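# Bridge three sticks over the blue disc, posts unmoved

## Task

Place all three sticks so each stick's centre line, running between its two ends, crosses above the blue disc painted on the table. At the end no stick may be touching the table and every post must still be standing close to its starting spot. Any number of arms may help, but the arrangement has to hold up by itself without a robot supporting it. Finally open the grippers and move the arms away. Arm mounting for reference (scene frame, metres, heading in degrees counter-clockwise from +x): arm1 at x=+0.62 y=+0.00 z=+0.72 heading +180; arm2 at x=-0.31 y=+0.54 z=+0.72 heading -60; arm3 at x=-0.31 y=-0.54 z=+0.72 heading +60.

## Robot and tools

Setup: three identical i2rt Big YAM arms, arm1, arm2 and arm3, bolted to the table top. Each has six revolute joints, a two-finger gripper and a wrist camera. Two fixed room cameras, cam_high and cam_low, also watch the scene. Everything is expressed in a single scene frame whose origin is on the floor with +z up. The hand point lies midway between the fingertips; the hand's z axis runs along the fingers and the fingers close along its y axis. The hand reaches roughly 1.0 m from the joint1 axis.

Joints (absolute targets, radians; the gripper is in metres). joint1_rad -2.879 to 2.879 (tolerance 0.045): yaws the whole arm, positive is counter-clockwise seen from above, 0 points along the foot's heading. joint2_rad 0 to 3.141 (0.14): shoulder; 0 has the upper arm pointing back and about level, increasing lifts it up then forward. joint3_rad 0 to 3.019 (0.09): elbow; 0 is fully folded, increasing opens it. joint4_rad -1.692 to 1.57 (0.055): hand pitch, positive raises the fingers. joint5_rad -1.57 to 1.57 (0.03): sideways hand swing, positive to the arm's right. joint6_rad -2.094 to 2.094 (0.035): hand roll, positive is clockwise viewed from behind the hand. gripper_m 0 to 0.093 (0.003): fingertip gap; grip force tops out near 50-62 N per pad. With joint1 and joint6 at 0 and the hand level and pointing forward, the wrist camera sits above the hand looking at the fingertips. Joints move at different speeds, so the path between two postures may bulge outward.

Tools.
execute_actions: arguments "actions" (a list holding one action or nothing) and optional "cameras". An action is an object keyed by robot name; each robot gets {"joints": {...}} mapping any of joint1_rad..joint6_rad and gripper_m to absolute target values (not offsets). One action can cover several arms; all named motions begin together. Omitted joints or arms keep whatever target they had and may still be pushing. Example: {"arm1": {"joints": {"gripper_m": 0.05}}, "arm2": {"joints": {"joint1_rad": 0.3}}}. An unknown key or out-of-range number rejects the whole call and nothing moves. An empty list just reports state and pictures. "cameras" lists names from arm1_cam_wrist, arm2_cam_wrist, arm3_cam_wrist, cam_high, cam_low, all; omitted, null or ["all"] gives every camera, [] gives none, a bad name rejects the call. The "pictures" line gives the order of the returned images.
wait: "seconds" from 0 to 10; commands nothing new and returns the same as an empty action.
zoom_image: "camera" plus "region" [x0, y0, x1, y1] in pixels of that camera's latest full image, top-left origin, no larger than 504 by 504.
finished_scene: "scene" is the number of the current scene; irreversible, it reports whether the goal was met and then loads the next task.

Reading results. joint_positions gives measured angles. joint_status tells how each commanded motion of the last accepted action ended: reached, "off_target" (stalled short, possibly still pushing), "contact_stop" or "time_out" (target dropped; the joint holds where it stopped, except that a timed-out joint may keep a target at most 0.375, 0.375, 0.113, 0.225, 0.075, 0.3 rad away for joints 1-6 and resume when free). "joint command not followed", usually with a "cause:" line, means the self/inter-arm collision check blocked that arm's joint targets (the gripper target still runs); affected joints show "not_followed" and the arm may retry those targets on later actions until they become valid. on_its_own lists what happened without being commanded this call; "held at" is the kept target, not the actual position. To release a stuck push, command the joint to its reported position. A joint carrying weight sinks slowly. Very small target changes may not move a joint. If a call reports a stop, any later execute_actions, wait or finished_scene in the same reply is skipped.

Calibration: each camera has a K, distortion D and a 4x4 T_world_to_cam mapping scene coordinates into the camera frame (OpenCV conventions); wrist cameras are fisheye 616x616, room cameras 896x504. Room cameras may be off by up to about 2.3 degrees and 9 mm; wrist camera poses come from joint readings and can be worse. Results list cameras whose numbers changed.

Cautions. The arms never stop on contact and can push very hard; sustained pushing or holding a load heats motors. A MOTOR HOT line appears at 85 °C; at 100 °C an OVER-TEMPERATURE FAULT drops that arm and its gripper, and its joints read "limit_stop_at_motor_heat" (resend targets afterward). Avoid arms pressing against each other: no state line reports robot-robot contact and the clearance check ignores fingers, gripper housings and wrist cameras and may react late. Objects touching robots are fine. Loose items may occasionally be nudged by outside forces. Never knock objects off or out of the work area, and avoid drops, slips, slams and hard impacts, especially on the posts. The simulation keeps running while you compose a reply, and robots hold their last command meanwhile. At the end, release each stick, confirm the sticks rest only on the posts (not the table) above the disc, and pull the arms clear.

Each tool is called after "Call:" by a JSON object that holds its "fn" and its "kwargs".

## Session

Call:
{"fn": "execute_actions", "kwargs": {"actions": []}}

Scene clock: 0.00 s.
Motor temperatures (°C, as the motors report them): arm1=[24 25 26 24 25 26] | arm2=[25 22 24 26 22 23] | arm3=[24 23 25 24 24 25]
arm1.joint_positions: joint1_rad=-0.168 joint2_rad=+0.566 joint3_rad=+1.417 joint4_rad=-1.348 joint5_rad=+0.212 joint6_rad=+0.255 gripper_m=+0.094
arm1.joint_status: not commanded
arm1.hand: x=+0.4298 y=+0.0794 z=+1.3694 quat_wxyz=(-0.076, +0.819, -0.249, -0.511) (m; scene frame)
arm2.joint_positions: joint1_rad=+0.363 joint2_rad=+0.640 joint3_rad=+1.378 joint4_rad=-1.334 joint5_rad=+0.126 joint6_rad=+0.012 gripper_m=+0.095
arm2.joint_status: not commanded
arm2.hand: x=-0.1212 y=+0.3752 z=+1.3484 quat_wxyz=(-0.422, -0.310, -0.828, +0.202) (m; scene frame)
arm3.joint_positions: joint1_rad=+0.287 joint2_rad=+0.530 joint3_rad=+1.422 joint4_rad=-1.251 joint5_rad=+0.238 joint6_rad=+0.334 gripper_m=+0.095
arm3.joint_status: not commanded
arm3.hand: x=-0.2126 y=-0.3556 z=+1.4066 quat_wxyz=(-0.448, +0.325, -0.755, -0.351) (m; scene frame)
pictures: arm1_cam_wrist, arm2_cam_wrist, arm3_cam_wrist, cam_high, cam_low
camera_calibration (this result's frames):
arm1_cam_wrist: T_world_to_cam=[[0.486028, 0.864752, -0.126414, -0.108653], [0.75781, -0.48906, -0.431907, 0.308993], [-0.435317, 0.114121, -0.893015, 1.5257], [0, 0, 0, 1]] pos_world=[0.482813, 0.070959, 1.48219]
arm2_cam_wrist: T_world_to_cam=[[-0.689008, -0.721709, 0.066366, 0.0979181], [-0.694132, 0.630788, -0.346824, 0.151694], [0.208443, -0.285031, -0.935579, 1.51969], [0, 0, 0, 1]] pos_world=[-0.144007, 0.40814, 1.4679]
arm3_cam_wrist: T_world_to_cam=[[0.806955, -0.544159, -0.229598, 0.297676], [-0.573184, -0.627801, -0.526617, 0.400026], [0.142421, 0.556558, -0.81851, 1.50395], [0, 0, 0, 1]] pos_world=[-0.225117, -0.423917, 1.51001]
Images, in order (width x height): arm1_cam_wrist 616x616, arm2_cam_wrist 616x616, arm3_cam_wrist 616x616, cam_high 896x504, cam_low 896x504.

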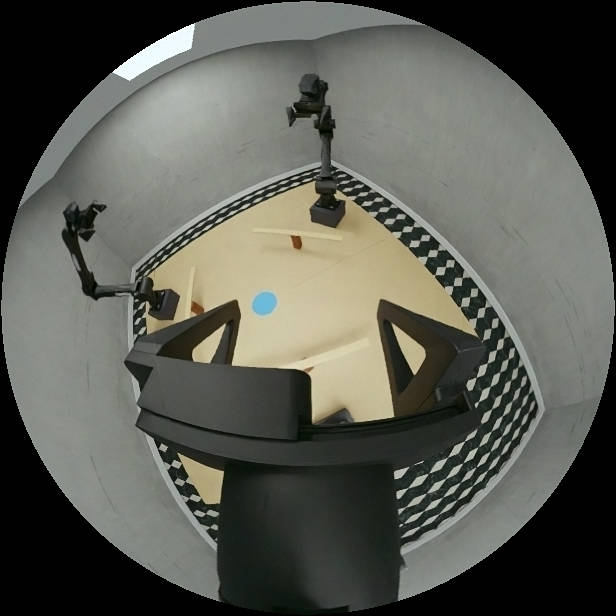

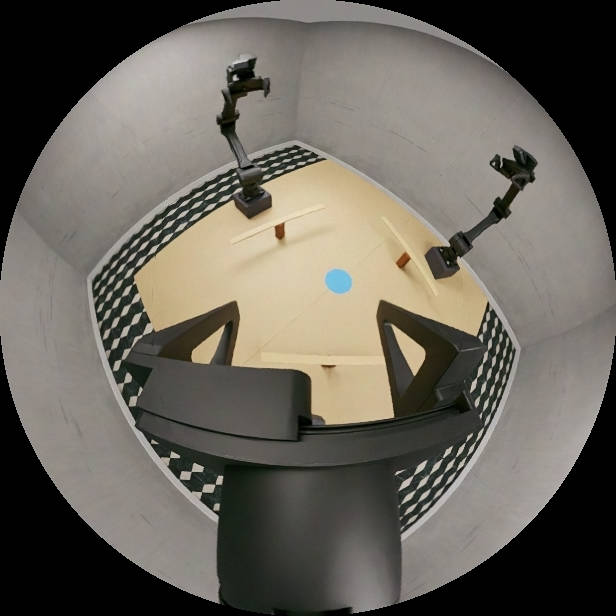

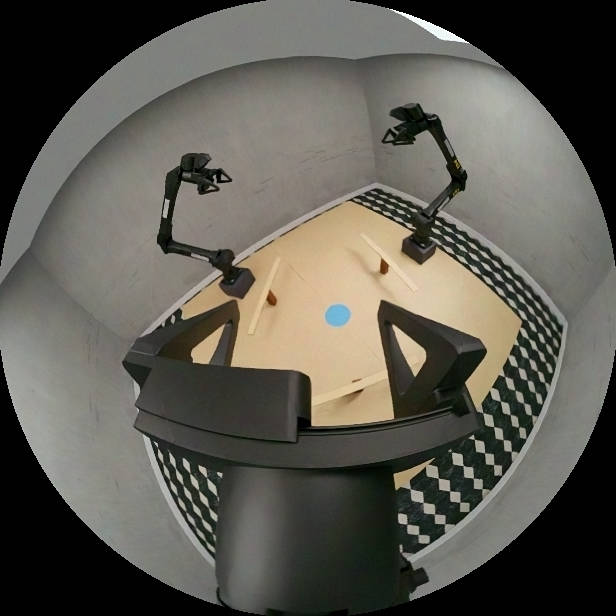

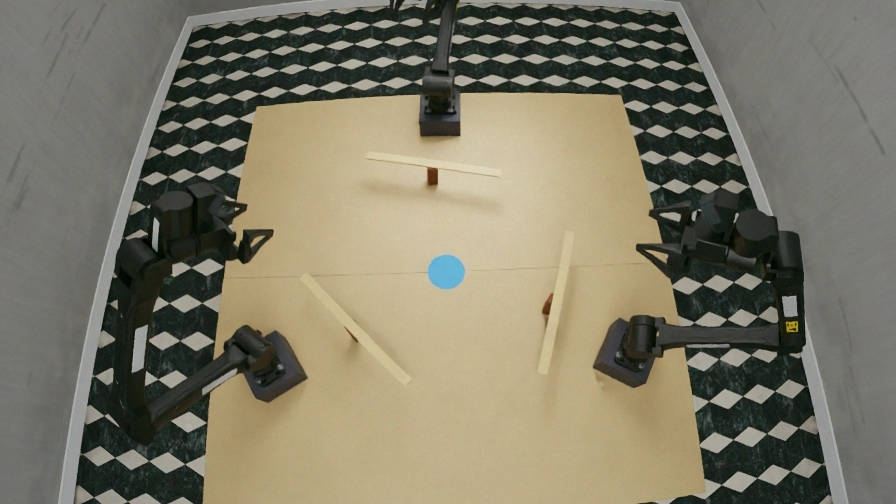

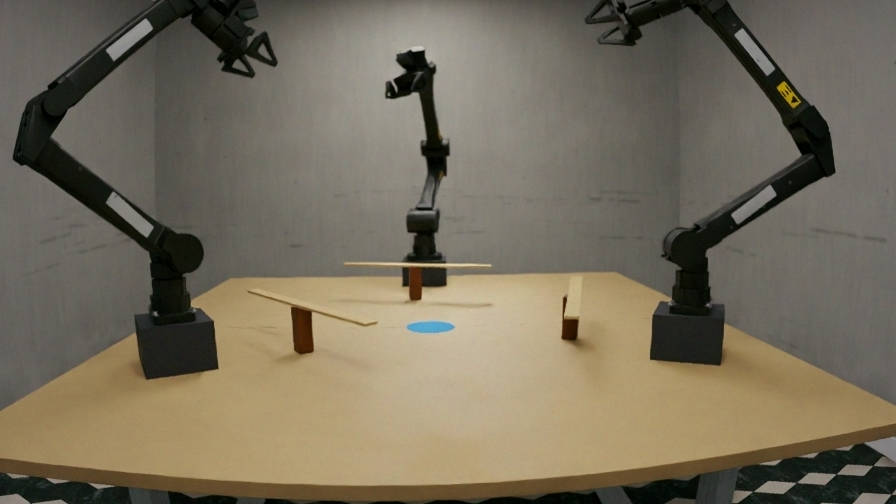

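Call:
{"fn": "zoom_image", "kwargs": {"camera": "cam_high", "region": [290, 130, 600, 400]}}

Call:
{"fn": "zoom_image", "kwargs": {"camera": "cam_low", "region": [230, 240, 630, 370]}}

Region (290, 130, 600, 400) of cam_high's 896x504 image, scaled by 1.626, with more detail than that image has; it fills the top 439 rows of this view, and the rest is white.

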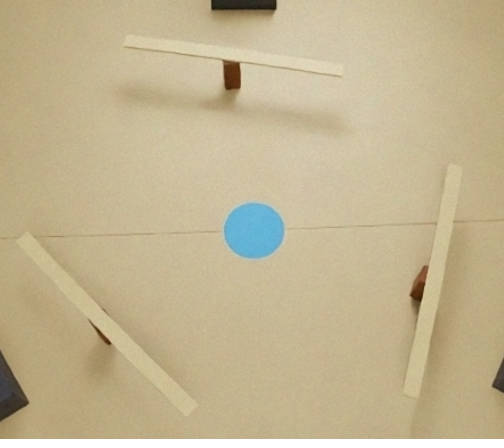

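Region (230, 240, 630, 370) of cam_low's 896x504 image, scaled by 1.260, with more detail than that image has; it fills the top 164 rows of this view, and the rest is white.

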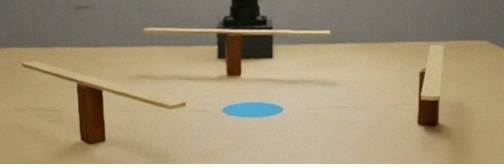

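Call:
{"fn": "execute_actions", "kwargs": {"actions": [{"arm1":{"joints":{"joint1_rad":-0.307,"joint2_rad":1.247,"joint3_rad":0.682,"joint4_rad":-0.986,"joint5_rad":0,"joint6_rad":-1.716}},"arm2":{"joints":{"joint1_rad":0.043,"joint2_rad":1.222,"joint3_rad":0.629,"joint4_rad":-0.954,"joint5_rad":0,"joint6_rad":1.417}},"arm3":{"joints":{"joint1_rad":0.163,"joint2_rad":1.155,"joint3_rad":0.599,"joint4_rad":-0.972,"joint5_rad":0,"joint6_rad":1.51}}}]}}

Scene clock: 4.47 s.
Motor temperatures (°C, as the motors report them): arm1=[24 25 26 24 25 26] | arm2=[25 22 25 26 22 23] | arm3=[24 23 26 24 24 25]
arm1.joint_positions: joint1_rad=-0.302 joint2_rad=+1.259 joint3_rad=+0.687 joint4_rad=-0.992 joint5_rad=+0.004 joint6_rad=-1.703 gripper_m=+0.094
arm1.joint_status: all done
arm1.hand: x=+0.3440 y=+0.0990 z=+0.8662 quat_wxyz=(-0.003, +0.777, +0.630, -0.003) (m; scene frame)
arm2.joint_positions: joint1_rad=+0.042 joint2_rad=+1.235 joint3_rad=+0.626 joint4_rad=-0.963 joint5_rad=+0.002 joint6_rad=+1.406 gripper_m=+0.095
arm2.joint_status: all done
arm2.hand: x=-0.1540 y=+0.3113 z=+0.8642 quat_wxyz=(+0.001, -0.927, -0.376, +0.008) (m; scene frame)
arm3.joint_positions: joint1_rad=+0.168 joint2_rad=+1.169 joint3_rad=+0.598 joint4_rad=-0.976 joint5_rad=+0.002 joint6_rad=+1.500 gripper_m=+0.095
arm3.joint_status: all done
arm3.hand: x=-0.2134 y=-0.2913 z=+0.8667 quat_wxyz=(+0.004, -0.148, -0.989, -0.008) (m; scene frame)
pictures: arm1_cam_wrist, arm2_cam_wrist, arm3_cam_wrist, cam_high, cam_low
camera_calibration (this result's frames):
arm1_cam_wrist: T_world_to_cam=[[-0.978921, 0.203964, 0.0105783, 0.303186], [0.170665, 0.788457, 0.590939, -0.644218], [0.112189, 0.580288, -0.806647, 0.727445], [0, 0, 0, 1]] pos_world=[0.325129, 0.0239716, 0.964278]
arm2_cam_wrist: T_world_to_cam=[[-0.689782, 0.723958, 0.00923116, -0.339452], [0.600039, 0.564484, 0.566843, -0.568432], [0.40516, 0.396537, -0.823774, 0.776758], [0, 0, 0, 1]] pos_world=[-0.207779, 0.258606, 0.965218]
arm3_cam_wrist: T_world_to_cam=[[-0.284956, -0.958486, -0.0102709, -0.334478], [-0.772242, 0.223212, 0.594826, -0.610959], [-0.56784, 0.177431, -0.803789, 0.751558], [0, 0, 0, 1]] pos_world=[-0.140356, -0.317568, 0.964073]
Images, in order (width x height): arm1_cam_wrist 616x616, arm2_cam_wrist 616x616, arm3_cam_wrist 616x616, cam_high 896x504, cam_low 896x504.

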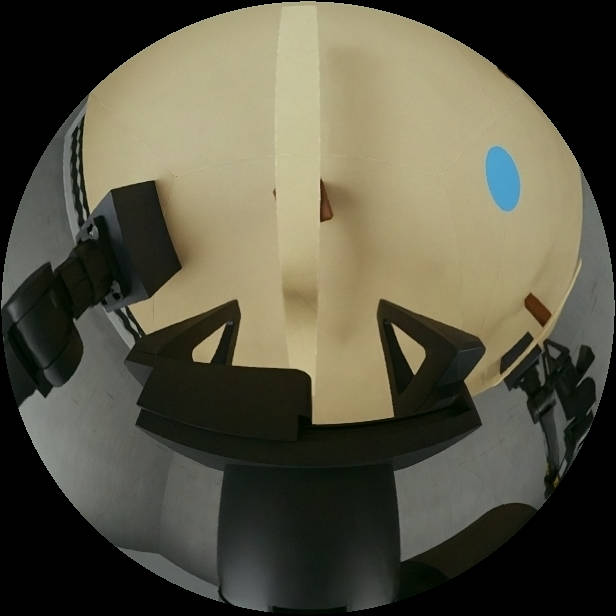

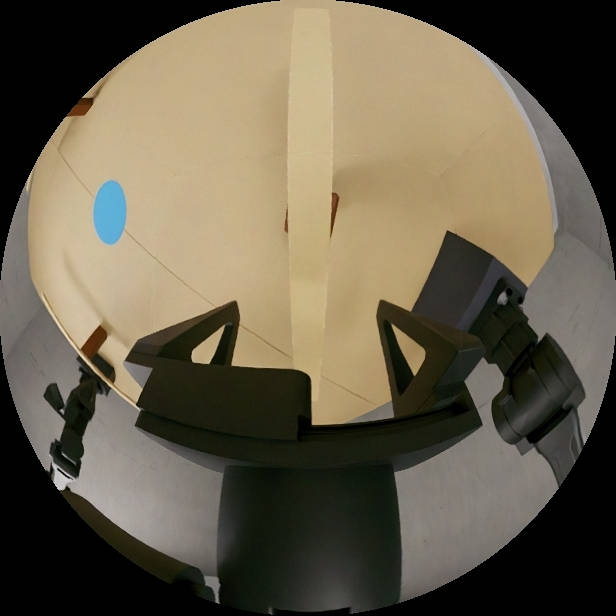

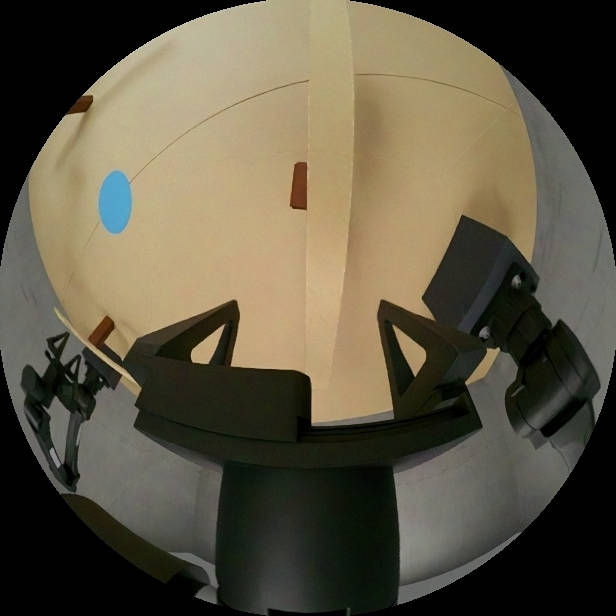

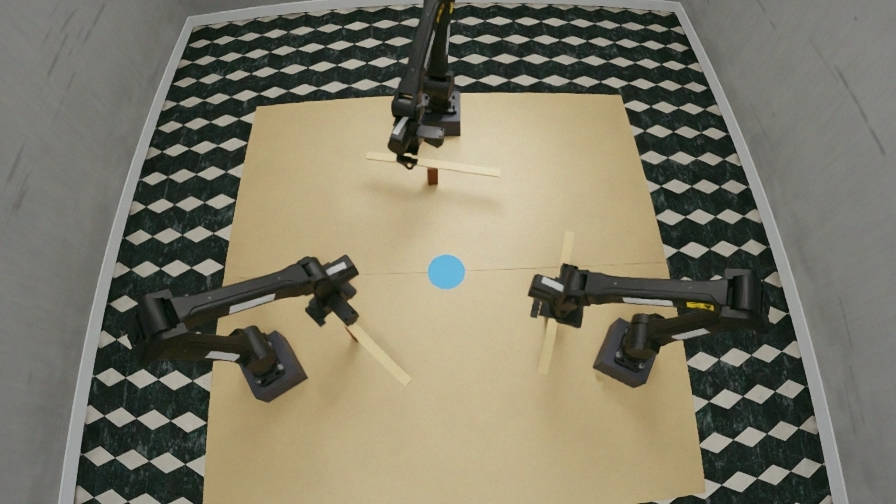

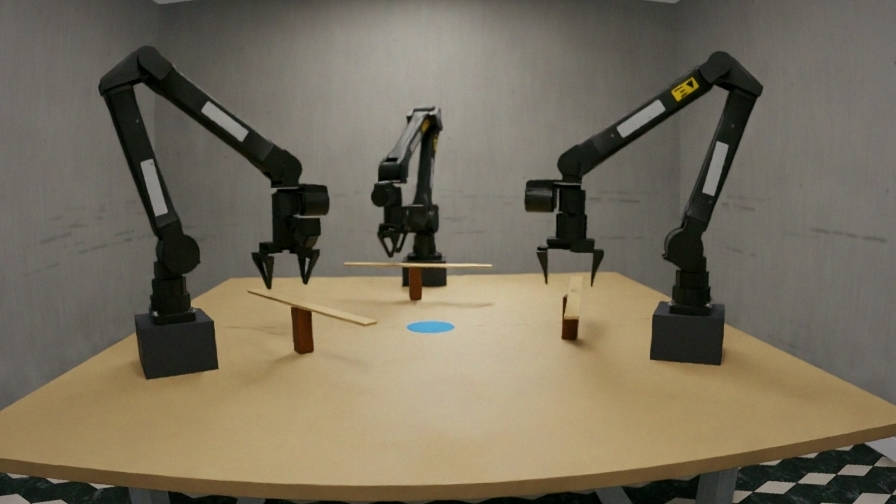

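Call:
{"fn": "execute_actions", "kwargs": {"actions": [{"arm1":{"joints":{"joint2_rad":1.363,"joint3_rad":0.598,"joint4_rad":-0.786,"gripper_m":0.07}},"arm2":{"joints":{"joint1_rad":0.07,"joint2_rad":1.366,"joint3_rad":0.562,"joint4_rad":-0.741,"joint6_rad":1.44,"gripper_m":0.07}},"arm3":{"joints":{"joint1_rad":0.115,"joint2_rad":1.284,"joint3_rad":0.507,"joint4_rad":-0.747,"joint6_rad":1.445,"gripper_m":0.075}}}], "cameras": ["arm1_cam_wrist","arm2_cam_wrist","arm3_cam_wrist","cam_low"]}}

Scene clock: 6.47 s.
Motor temperatures (°C, as the motors report them): arm1=[24 25 26 24 25 26] | arm2=[25 22 25 26 22 23] | arm3=[24 23 26 24 24 25]
arm1.joint_positions: joint1_rad=-0.302 joint2_rad=+1.372 joint3_rad=+0.599 joint4_rad=-0.795 joint5_rad=+0.003 joint6_rad=-1.703 gripper_m=+0.070
arm1.joint_status: all done
arm1.hand: x=+0.3494 y=+0.0967 z=+0.8091 quat_wxyz=(-0.001, +0.776, +0.630, -0.001) (m; scene frame)
arm2.joint_positions: joint1_rad=+0.064 joint2_rad=+1.368 joint3_rad=+0.557 joint4_rad=-0.750 joint5_rad=+0.002 joint6_rad=+1.429 gripper_m=+0.070
arm2.joint_status: all done
arm2.hand: x=-0.1480 y=+0.3118 z=+0.8104 quat_wxyz=(-0.004, -0.927, -0.375, +0.007) (m; scene frame)
arm3.joint_positions: joint1_rad=+0.119 joint2_rad=+1.293 joint3_rad=+0.499 joint4_rad=-0.763 joint5_rad=+0.002 joint6_rad=+1.455 gripper_m=+0.075
arm3.joint_status: all done
arm3.hand: x=-0.2064 y=-0.3048 z=+0.8084 quat_wxyz=(+0.005, -0.150, -0.989, -0.003) (m; scene frame)
pictures: arm1_cam_wrist, arm2_cam_wrist, arm3_cam_wrist, cam_low
camera_calibration (this result's frames):
arm1_cam_wrist: T_world_to_cam=[[-0.979123, 0.203207, 0.00495927, 0.314266], [0.166929, 0.789926, 0.590044, -0.607763], [0.115983, 0.578554, -0.807356, 0.681549], [0, 0, 0, 1]] pos_world=[0.33011, 0.0219142, 0.907302]
arm2_cam_wrist: T_world_to_cam=[[-0.688808, 0.724942, -0.00141037, -0.326684], [0.597263, 0.568593, 0.565667, -0.542492], [0.410878, 0.388794, -0.824632, 0.733749], [0, 0, 0, 1]] pos_world=[-0.202494, 0.260007, 0.911482]
arm3_cam_wrist: T_world_to_cam=[[-0.288858, -0.957372, 0.000165224, -0.354964], [-0.769208, 0.232188, 0.595321, -0.564833], [-0.569982, 0.171836, -0.803488, 0.708695], [0, 0, 0, 1]] pos_world=[-0.133064, -0.330465, 0.905744]
Images, in order (width x height): arm1_cam_wrist 616x616, arm2_cam_wrist 616x616, arm3_cam_wrist 616x616, cam_low 896x504.

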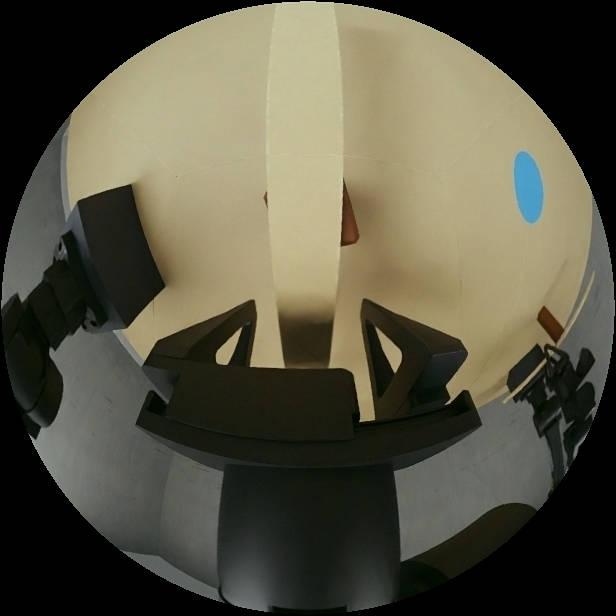

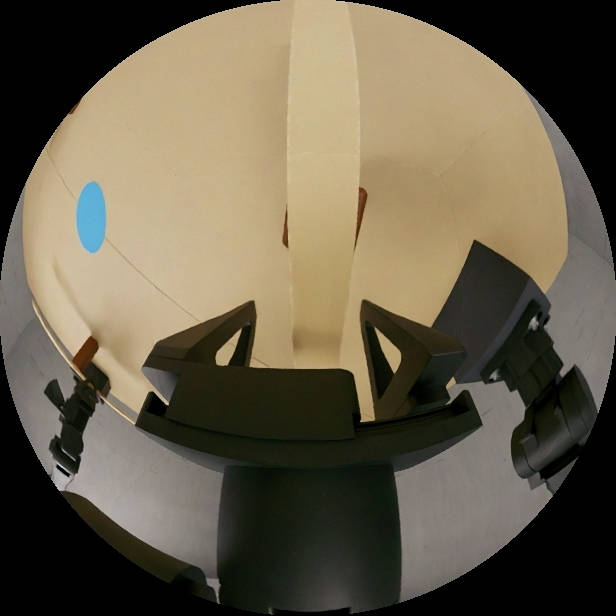

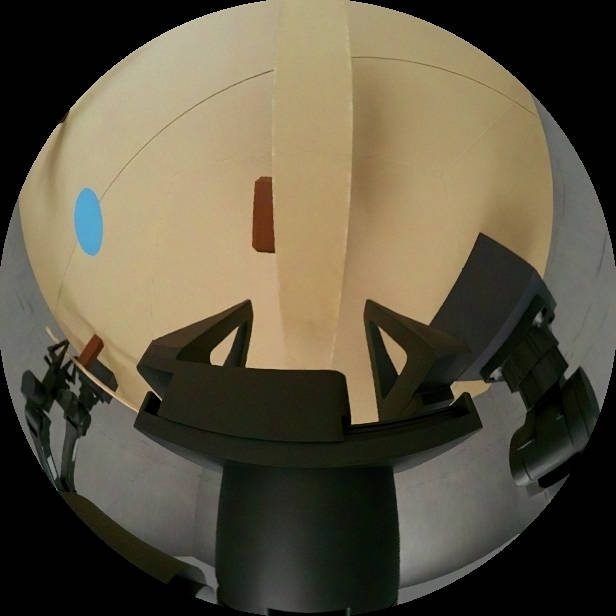

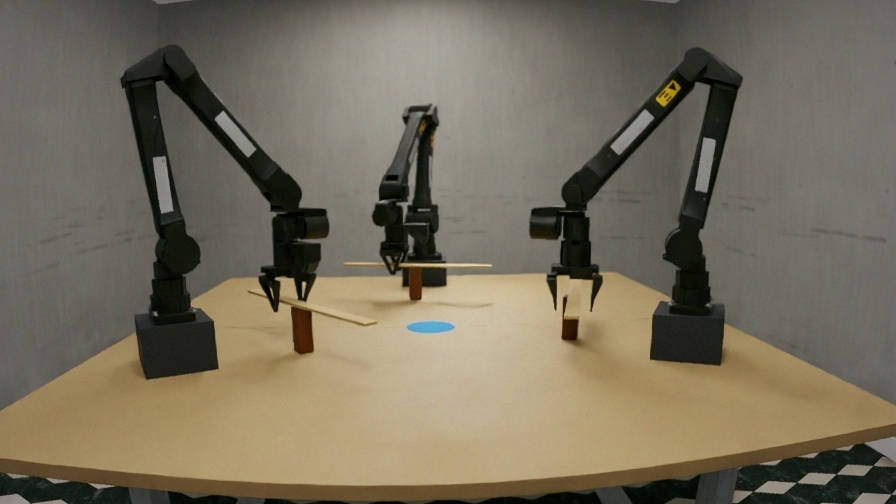

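Call:
{"fn": "execute_actions", "kwargs": {"actions": [{"arm1":{"joints":{"gripper_m":0.02}},"arm2":{"joints":{"joint4_rad":-0.781,"gripper_m":0.02}},"arm3":{"joints":{"gripper_m":0.02}}}], "cameras": ["arm1_cam_wrist","arm2_cam_wrist","arm3_cam_wrist","cam_low"]}}

Scene clock: 7.33 s.
Motor temperatures (°C, as the motors report them): arm1=[24 25 26 24 25 26] | arm2=[25 22 25 26 22 23] | arm3=[24 23 26 24 24 25]
arm1.joint_positions: joint1_rad=-0.302 joint2_rad=+1.372 joint3_rad=+0.599 joint4_rad=-0.795 joint5_rad=+0.003 joint6_rad=-1.705 gripper_m=+0.026
arm1.joint_status: gripper_m off_target (ended at +0.026, target +0.020)
arm1.hand: x=+0.3493 y=+0.0967 z=+0.8091 quat_wxyz=(-0.001, +0.776, +0.631, -0.001) (m; scene frame)
arm2.joint_positions: joint1_rad=+0.064 joint2_rad=+1.368 joint3_rad=+0.557 joint4_rad=-0.773 joint5_rad=+0.001 joint6_rad=+1.431 gripper_m=+0.027
arm2.joint_status: gripper_m off_target (ended at +0.027, target +0.020); the others done
arm2.hand: x=-0.1513 y=+0.3165 z=+0.8104 quat_wxyz=(+0.007, -0.927, -0.374, +0.010) (m; scene frame)
arm3.joint_positions: joint1_rad=+0.119 joint2_rad=+1.293 joint3_rad=+0.499 joint4_rad=-0.763 joint5_rad=+0.002 joint6_rad=+1.453 gripper_m=+0.027
arm3.joint_status: gripper_m off_target (ended at +0.027, target +0.020)
arm3.hand: x=-0.2064 y=-0.3048 z=+0.8084 quat_wxyz=(+0.005, -0.149, -0.989, -0.003) (m; scene frame)
pictures: arm1_cam_wrist, arm2_cam_wrist, arm3_cam_wrist, cam_low
camera_calibration (this result's frames):
arm1_cam_wrist: T_world_to_cam=[[-0.979353, 0.202087, 0.00533794, 0.314055], [0.166239, 0.790039, 0.590087, -0.607578], [0.115032, 0.578791, -0.807322, 0.681824], [0, 0, 0, 1]] pos_world=[0.330142, 0.0219106, 0.907299]
arm2_cam_wrist: T_world_to_cam=[[-0.686769, 0.726544, 0.0219499, -0.351569], [0.606422, 0.556052, 0.568382, -0.540054], [0.400749, 0.403658, -0.822472, 0.72533], [0, 0, 0, 1]] pos_world=[-0.204621, 0.262944, 0.911237]
arm3_cam_wrist: T_world_to_cam=[[-0.286666, -0.958031, 0.000140973, -0.354693], [-0.769748, 0.230415, 0.595313, -0.565478], [-0.57036, 0.170547, -0.803494, 0.70823], [0, 0, 0, 1]] pos_world=[-0.133007, -0.330299, 0.905744]
Images, in order (width x height): arm1_cam_wrist 616x616, arm2_cam_wrist 616x616, arm3_cam_wrist 616x616, cam_low 896x504.

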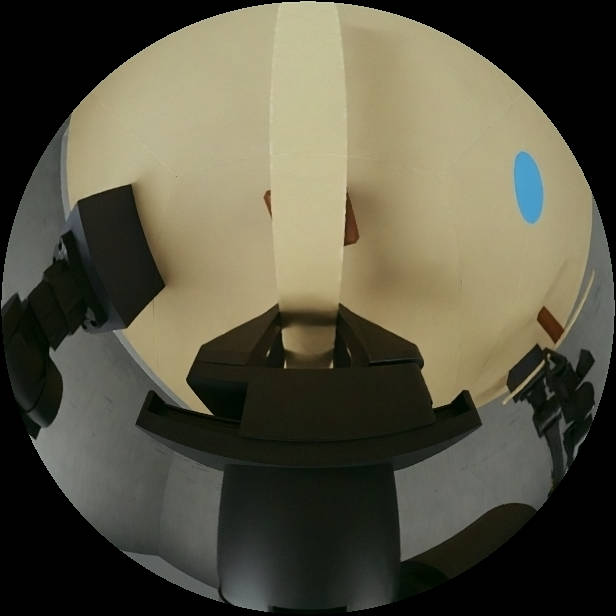

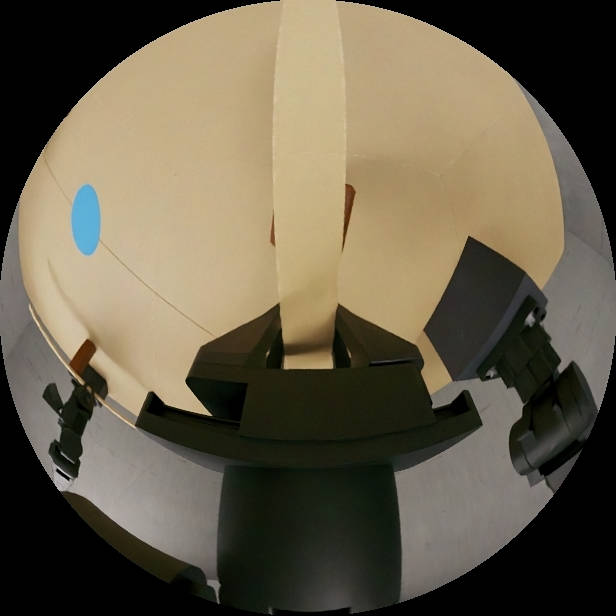

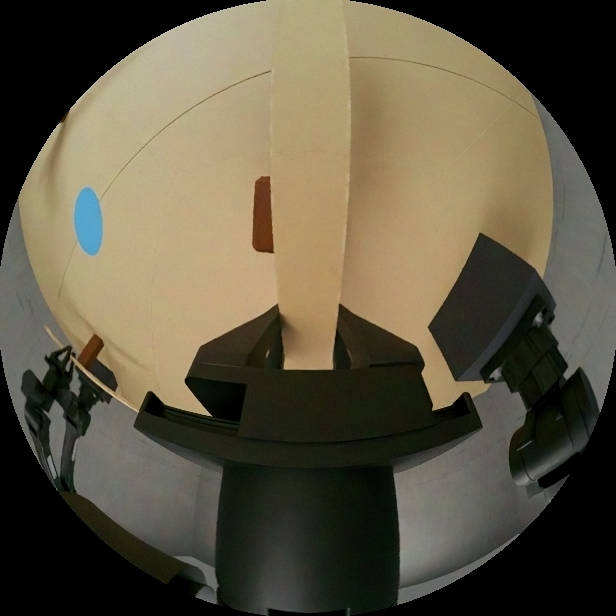

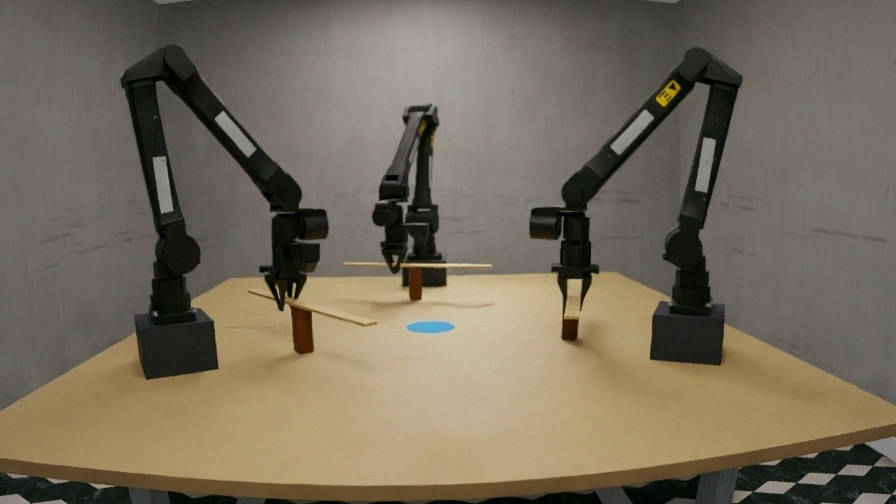

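Call:
{"fn": "execute_actions", "kwargs": {"actions": [{"arm1":{"joints":{"joint1_rad":-0.045,"joint2_rad":0.966,"joint4_rad":-0.918,"joint6_rad":-0.093}},"arm2":{"joints":{"joint1_rad":-0.137,"joint2_rad":0.96,"joint4_rad":-0.876,"joint6_rad":-0.117}},"arm3":{"joints":{"joint1_rad":-0.058,"joint2_rad":0.924,"joint3_rad":0.585,"joint4_rad":-0.925,"joint6_rad":-0.061}}}], "cameras": ["cam_high","cam_low"]}}

Call:
{"fn": "zoom_image", "kwargs": {"camera": "cam_high", "region": [290, 130, 620, 370]}}

Scene clock: 10.77 s.
Motor temperatures (°C, as the motors report them): arm1=[24 25 27 24 25 26] | arm2=[25 22 25 26 22 23] | arm3=[24 23 27 24 24 25]
arm1.joint_positions: joint1_rad=-0.046 joint2_rad=+0.962 joint3_rad=+0.599 joint4_rad=-0.912 joint5_rad=+0.003 joint6_rad=-0.106 gripper_m=+0.027
arm1.joint_status: all done
arm1.hand: x=+0.3319 y=+0.0254 z=+0.9161 quat_wxyz=(-0.013, +0.989, +0.011, -0.147) (m; scene frame)
arm2.joint_positions: joint1_rad=-0.138 joint2_rad=+0.957 joint3_rad=+0.557 joint4_rad=-0.870 joint5_rad=-0.001 joint6_rad=-0.106 gripper_m=+0.027
arm2.joint_status: all done
arm2.hand: x=-0.1919 y=+0.2788 z=+0.9144 quat_wxyz=(-0.117, -0.490, -0.859, +0.092) (m; scene frame)
arm3.joint_positions: joint1_rad=-0.058 joint2_rad=+0.924 joint3_rad=+0.535 joint4_rad=-0.913 joint5_rad=+0.000 joint6_rad=-0.051 gripper_m=+0.027
arm3.joint_status: all done
arm3.hand: x=-0.1589 y=-0.3159 z=+0.9045 quat_wxyz=(-0.112, +0.487, -0.864, -0.062) (m; scene frame)
pictures: cam_high, cam_low
Images, in order (width x height): cam_high 896x504, cam_low 896x504.

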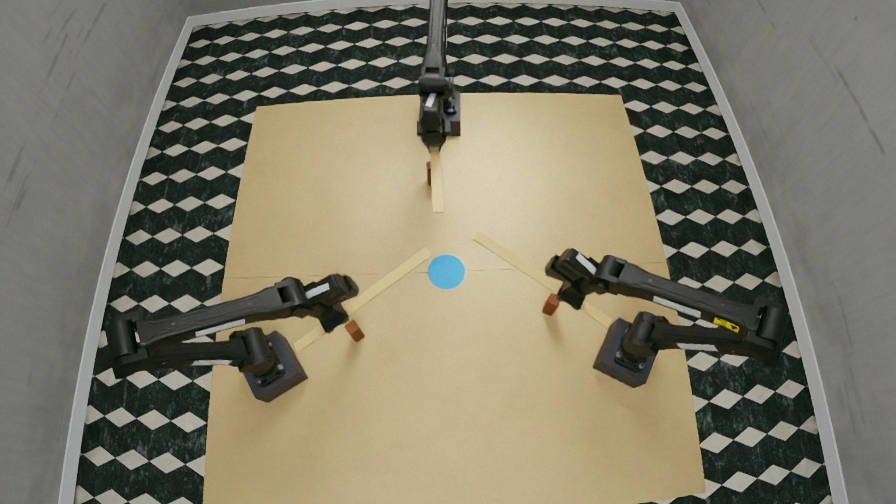

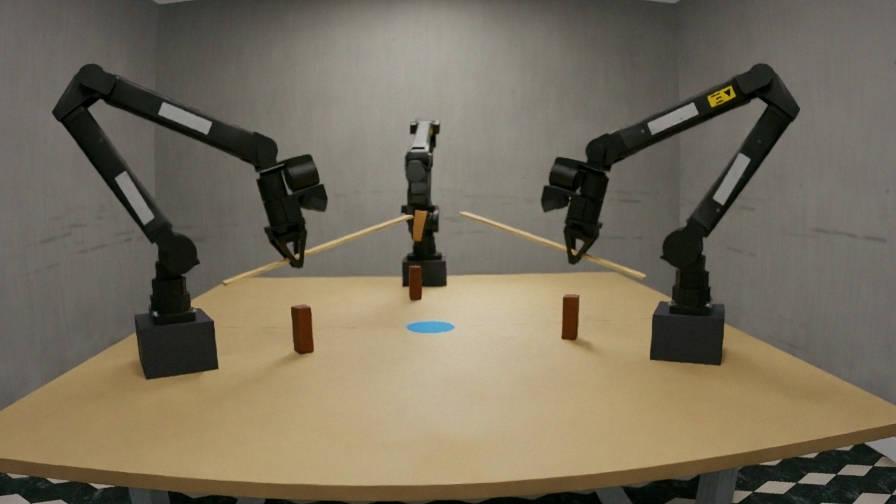

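Region (290, 130, 620, 370) of cam_high's 896x504 image, scaled by 1.527, with more detail than that image has; it fills the top 367 rows of this view, and the rest is white.

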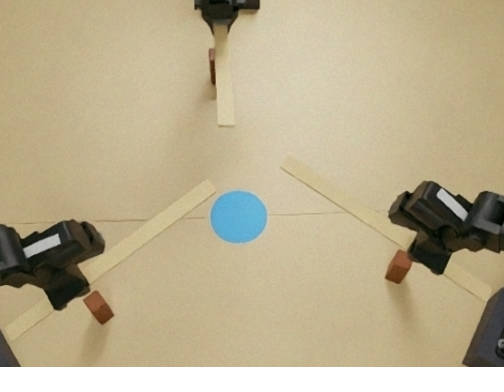

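Call:
{"fn": "execute_actions", "kwargs": {"actions": []}}

Scene clock: 11.73 s.
Motor temperatures (°C, as the motors report them): arm1=[24 25 27 24 25 26] | arm2=[25 22 25 26 22 23] | arm3=[24 23 27 24 24 25]
arm1.joint_positions: joint1_rad=-0.046 joint2_rad=+0.962 joint3_rad=+0.599 joint4_rad=-0.912 joint5_rad=+0.003 joint6_rad=-0.106 gripper_m=+0.027
arm1.joint_status: all done
arm1.hand: x=+0.3319 y=+0.0254 z=+0.9161 quat_wxyz=(-0.013, +0.989, +0.011, -0.147) (m; scene frame)
arm2.joint_positions: joint1_rad=-0.138 joint2_rad=+0.957 joint3_rad=+0.557 joint4_rad=-0.870 joint5_rad=-0.001 joint6_rad=-0.106 gripper_m=+0.027
arm2.joint_status: all done
arm2.hand: x=-0.1919 y=+0.2788 z=+0.9144 quat_wxyz=(-0.117, -0.490, -0.859, +0.092) (m; scene frame)
arm3.joint_positions: joint1_rad=-0.058 joint2_rad=+0.924 joint3_rad=+0.535 joint4_rad=-0.913 joint5_rad=+0.000 joint6_rad=-0.051 gripper_m=+0.027
arm3.joint_status: all done
arm3.hand: x=-0.1589 y=-0.3159 z=+0.9045 quat_wxyz=(-0.112, +0.487, -0.864, -0.062) (m; scene frame)
pictures: arm1_cam_wrist, arm2_cam_wrist, arm3_cam_wrist, cam_high, cam_low
camera_calibration (this result's frames):
arm1_cam_wrist: T_world_to_cam=[[-0.0187978, 0.999309, 0.0320661, -0.0526883], [0.944133, 0.0071873, 0.329486, -0.611018], [0.329028, 0.0364683, -0.943616, 0.879056], [0, 0, 0, 1]] pos_world=[0.286659, 0.0249858, 1.0325]
arm2_cam_wrist: T_world_to_cam=[[-0.868025, -0.494649, 0.043077, -0.0679023], [-0.457969, 0.831127, 0.315424, -0.603233], [-0.191826, 0.254068, -0.947973, 0.885066], [0, 0, 0, 1]] pos_world=[-0.165424, 0.242909, 1.03222]
arm3_cam_wrist: T_world_to_cam=[[0.858907, -0.512052, 0.00898928, -0.0367509], [-0.480283, -0.799277, 0.361227, -0.651194], [-0.177782, -0.314578, -0.932435, 0.840151], [0, 0, 0, 1]] pos_world=[-0.131828, -0.27501, 1.01894]
Images, in order (width x height): arm1_cam_wrist 616x616, arm2_cam_wrist 616x616, arm3_cam_wrist 616x616, cam_high 896x504, cam_low 896x504.

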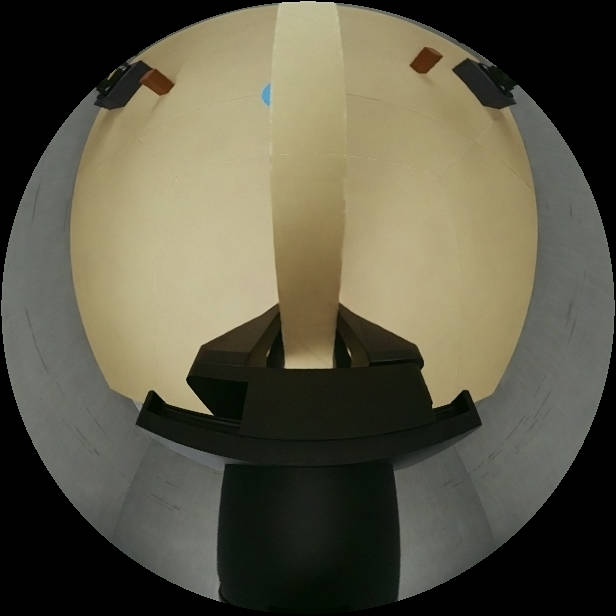

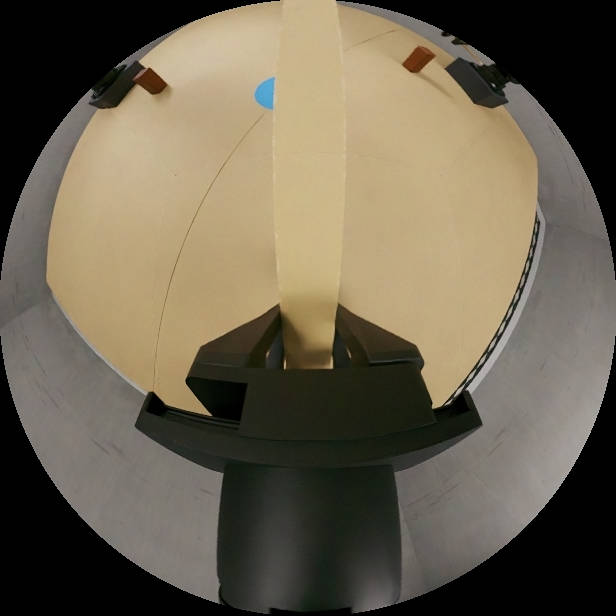

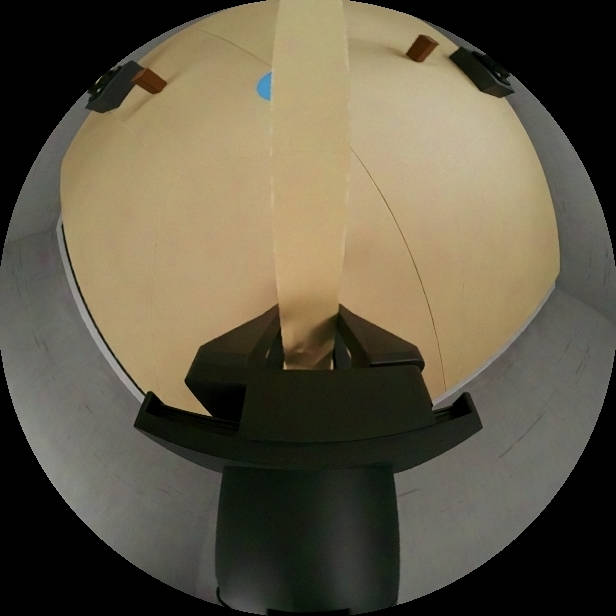

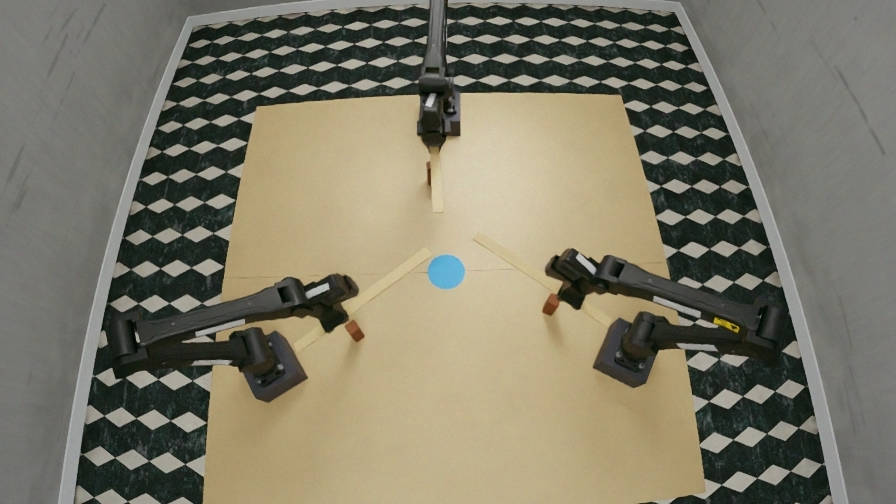

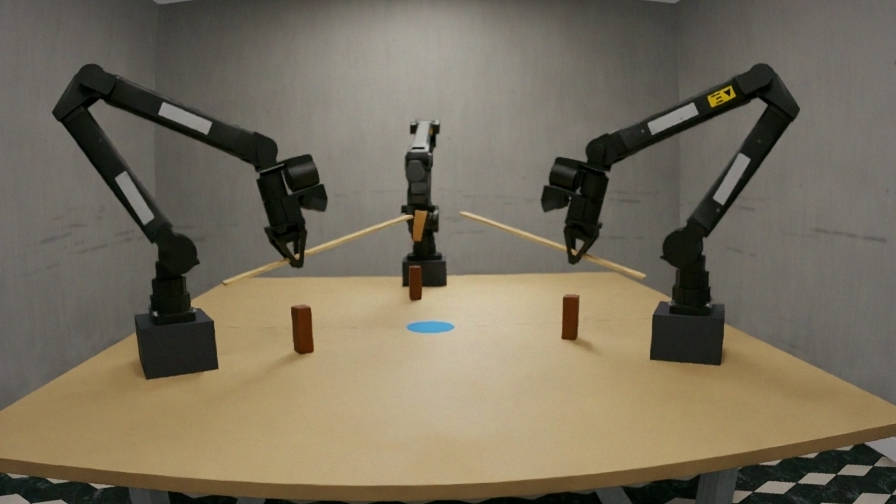

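Call:
{"fn": "execute_actions", "kwargs": {"actions": [{"arm1":{"joints":{"joint2_rad":1.28,"joint3_rad":0.94,"joint4_rad":-0.751}},"arm2":{"joints":{"joint2_rad":1.28,"joint3_rad":0.893,"joint4_rad":-0.68}},"arm3":{"joints":{"joint2_rad":1.265,"joint3_rad":0.908,"joint4_rad":-0.716}}}], "cameras": ["cam_high","cam_low"]}}

Call:
{"fn": "zoom_image", "kwargs": {"camera": "cam_high", "region": [380, 150, 520, 290]}}

Scene clock: 14.10 s.
Motor temperatures (°C, as the motors report them): arm1=[24 25 28 24 25 26] | arm2=[25 22 26 26 22 23] | arm3=[24 23 27 24 24 25]
arm1.joint_positions: joint1_rad=-0.047 joint2_rad=+1.280 joint3_rad=+0.888 joint4_rad=-0.760 joint5_rad=+0.003 joint6_rad=-0.098 gripper_m=+0.027
arm1.joint_status: all done
arm1.hand: x=+0.1907 y=+0.0375 z=+0.9497 quat_wxyz=(-0.018, +0.978, +0.006, -0.208) (m; scene frame)
arm2.joint_positions: joint1_rad=-0.144 joint2_rad=+1.270 joint3_rad=+0.858 joint4_rad=-0.686 joint5_rad=+0.002 joint6_rad=-0.106 gripper_m=+0.027
arm2.joint_status: all done
arm2.hand: x=-0.1312 y=+0.1384 z=+0.9593 quat_wxyz=(-0.184, -0.484, -0.843, +0.144) (m; scene frame)
arm3.joint_positions: joint1_rad=-0.058 joint2_rad=+1.266 joint3_rad=+0.861 joint4_rad=-0.729 joint5_rad=+0.000 joint6_rad=-0.051 gripper_m=+0.027
arm3.joint_status: all done
arm3.hand: x=-0.0679 y=-0.1820 z=+0.9493 quat_wxyz=(-0.186, +0.479, -0.852, -0.099) (m; scene frame)
pictures: cam_high, cam_low
Images, in order (width x height): cam_high 896x504, cam_low 896x504.

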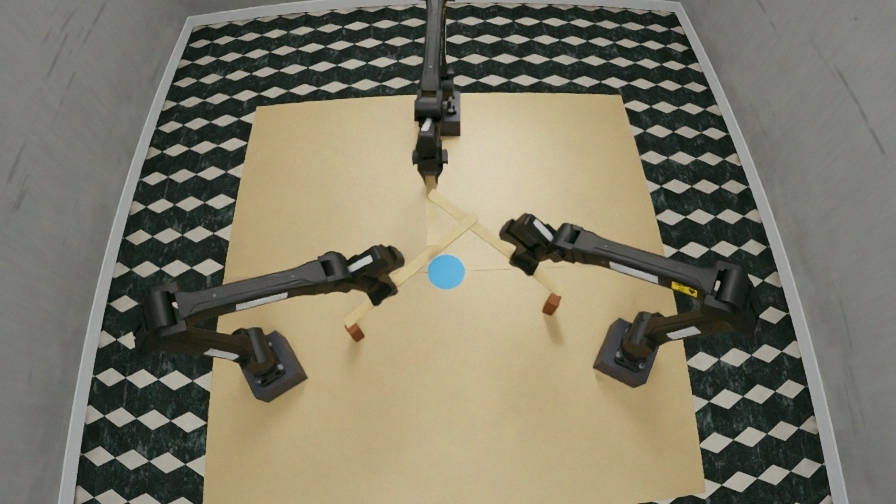

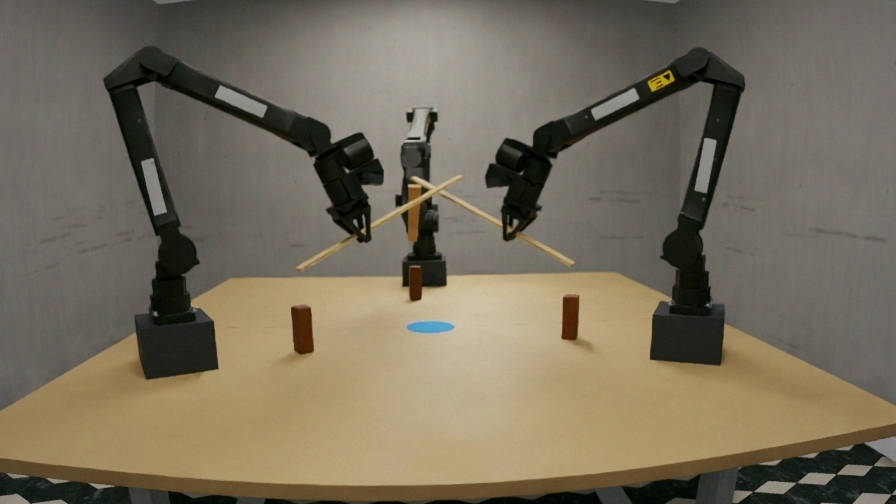

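Region (380, 150, 520, 290) of cam_high's 896x504 image, scaled by 3.600, with more detail than that image has.

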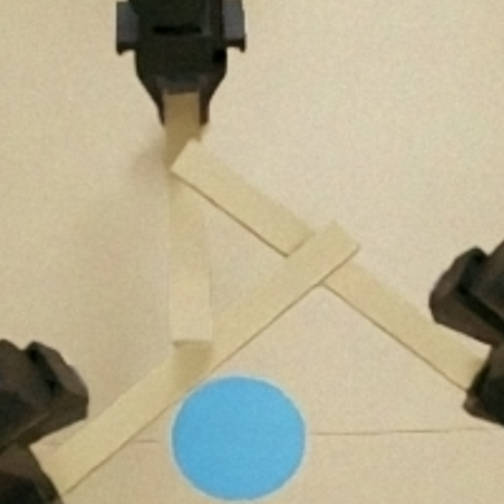

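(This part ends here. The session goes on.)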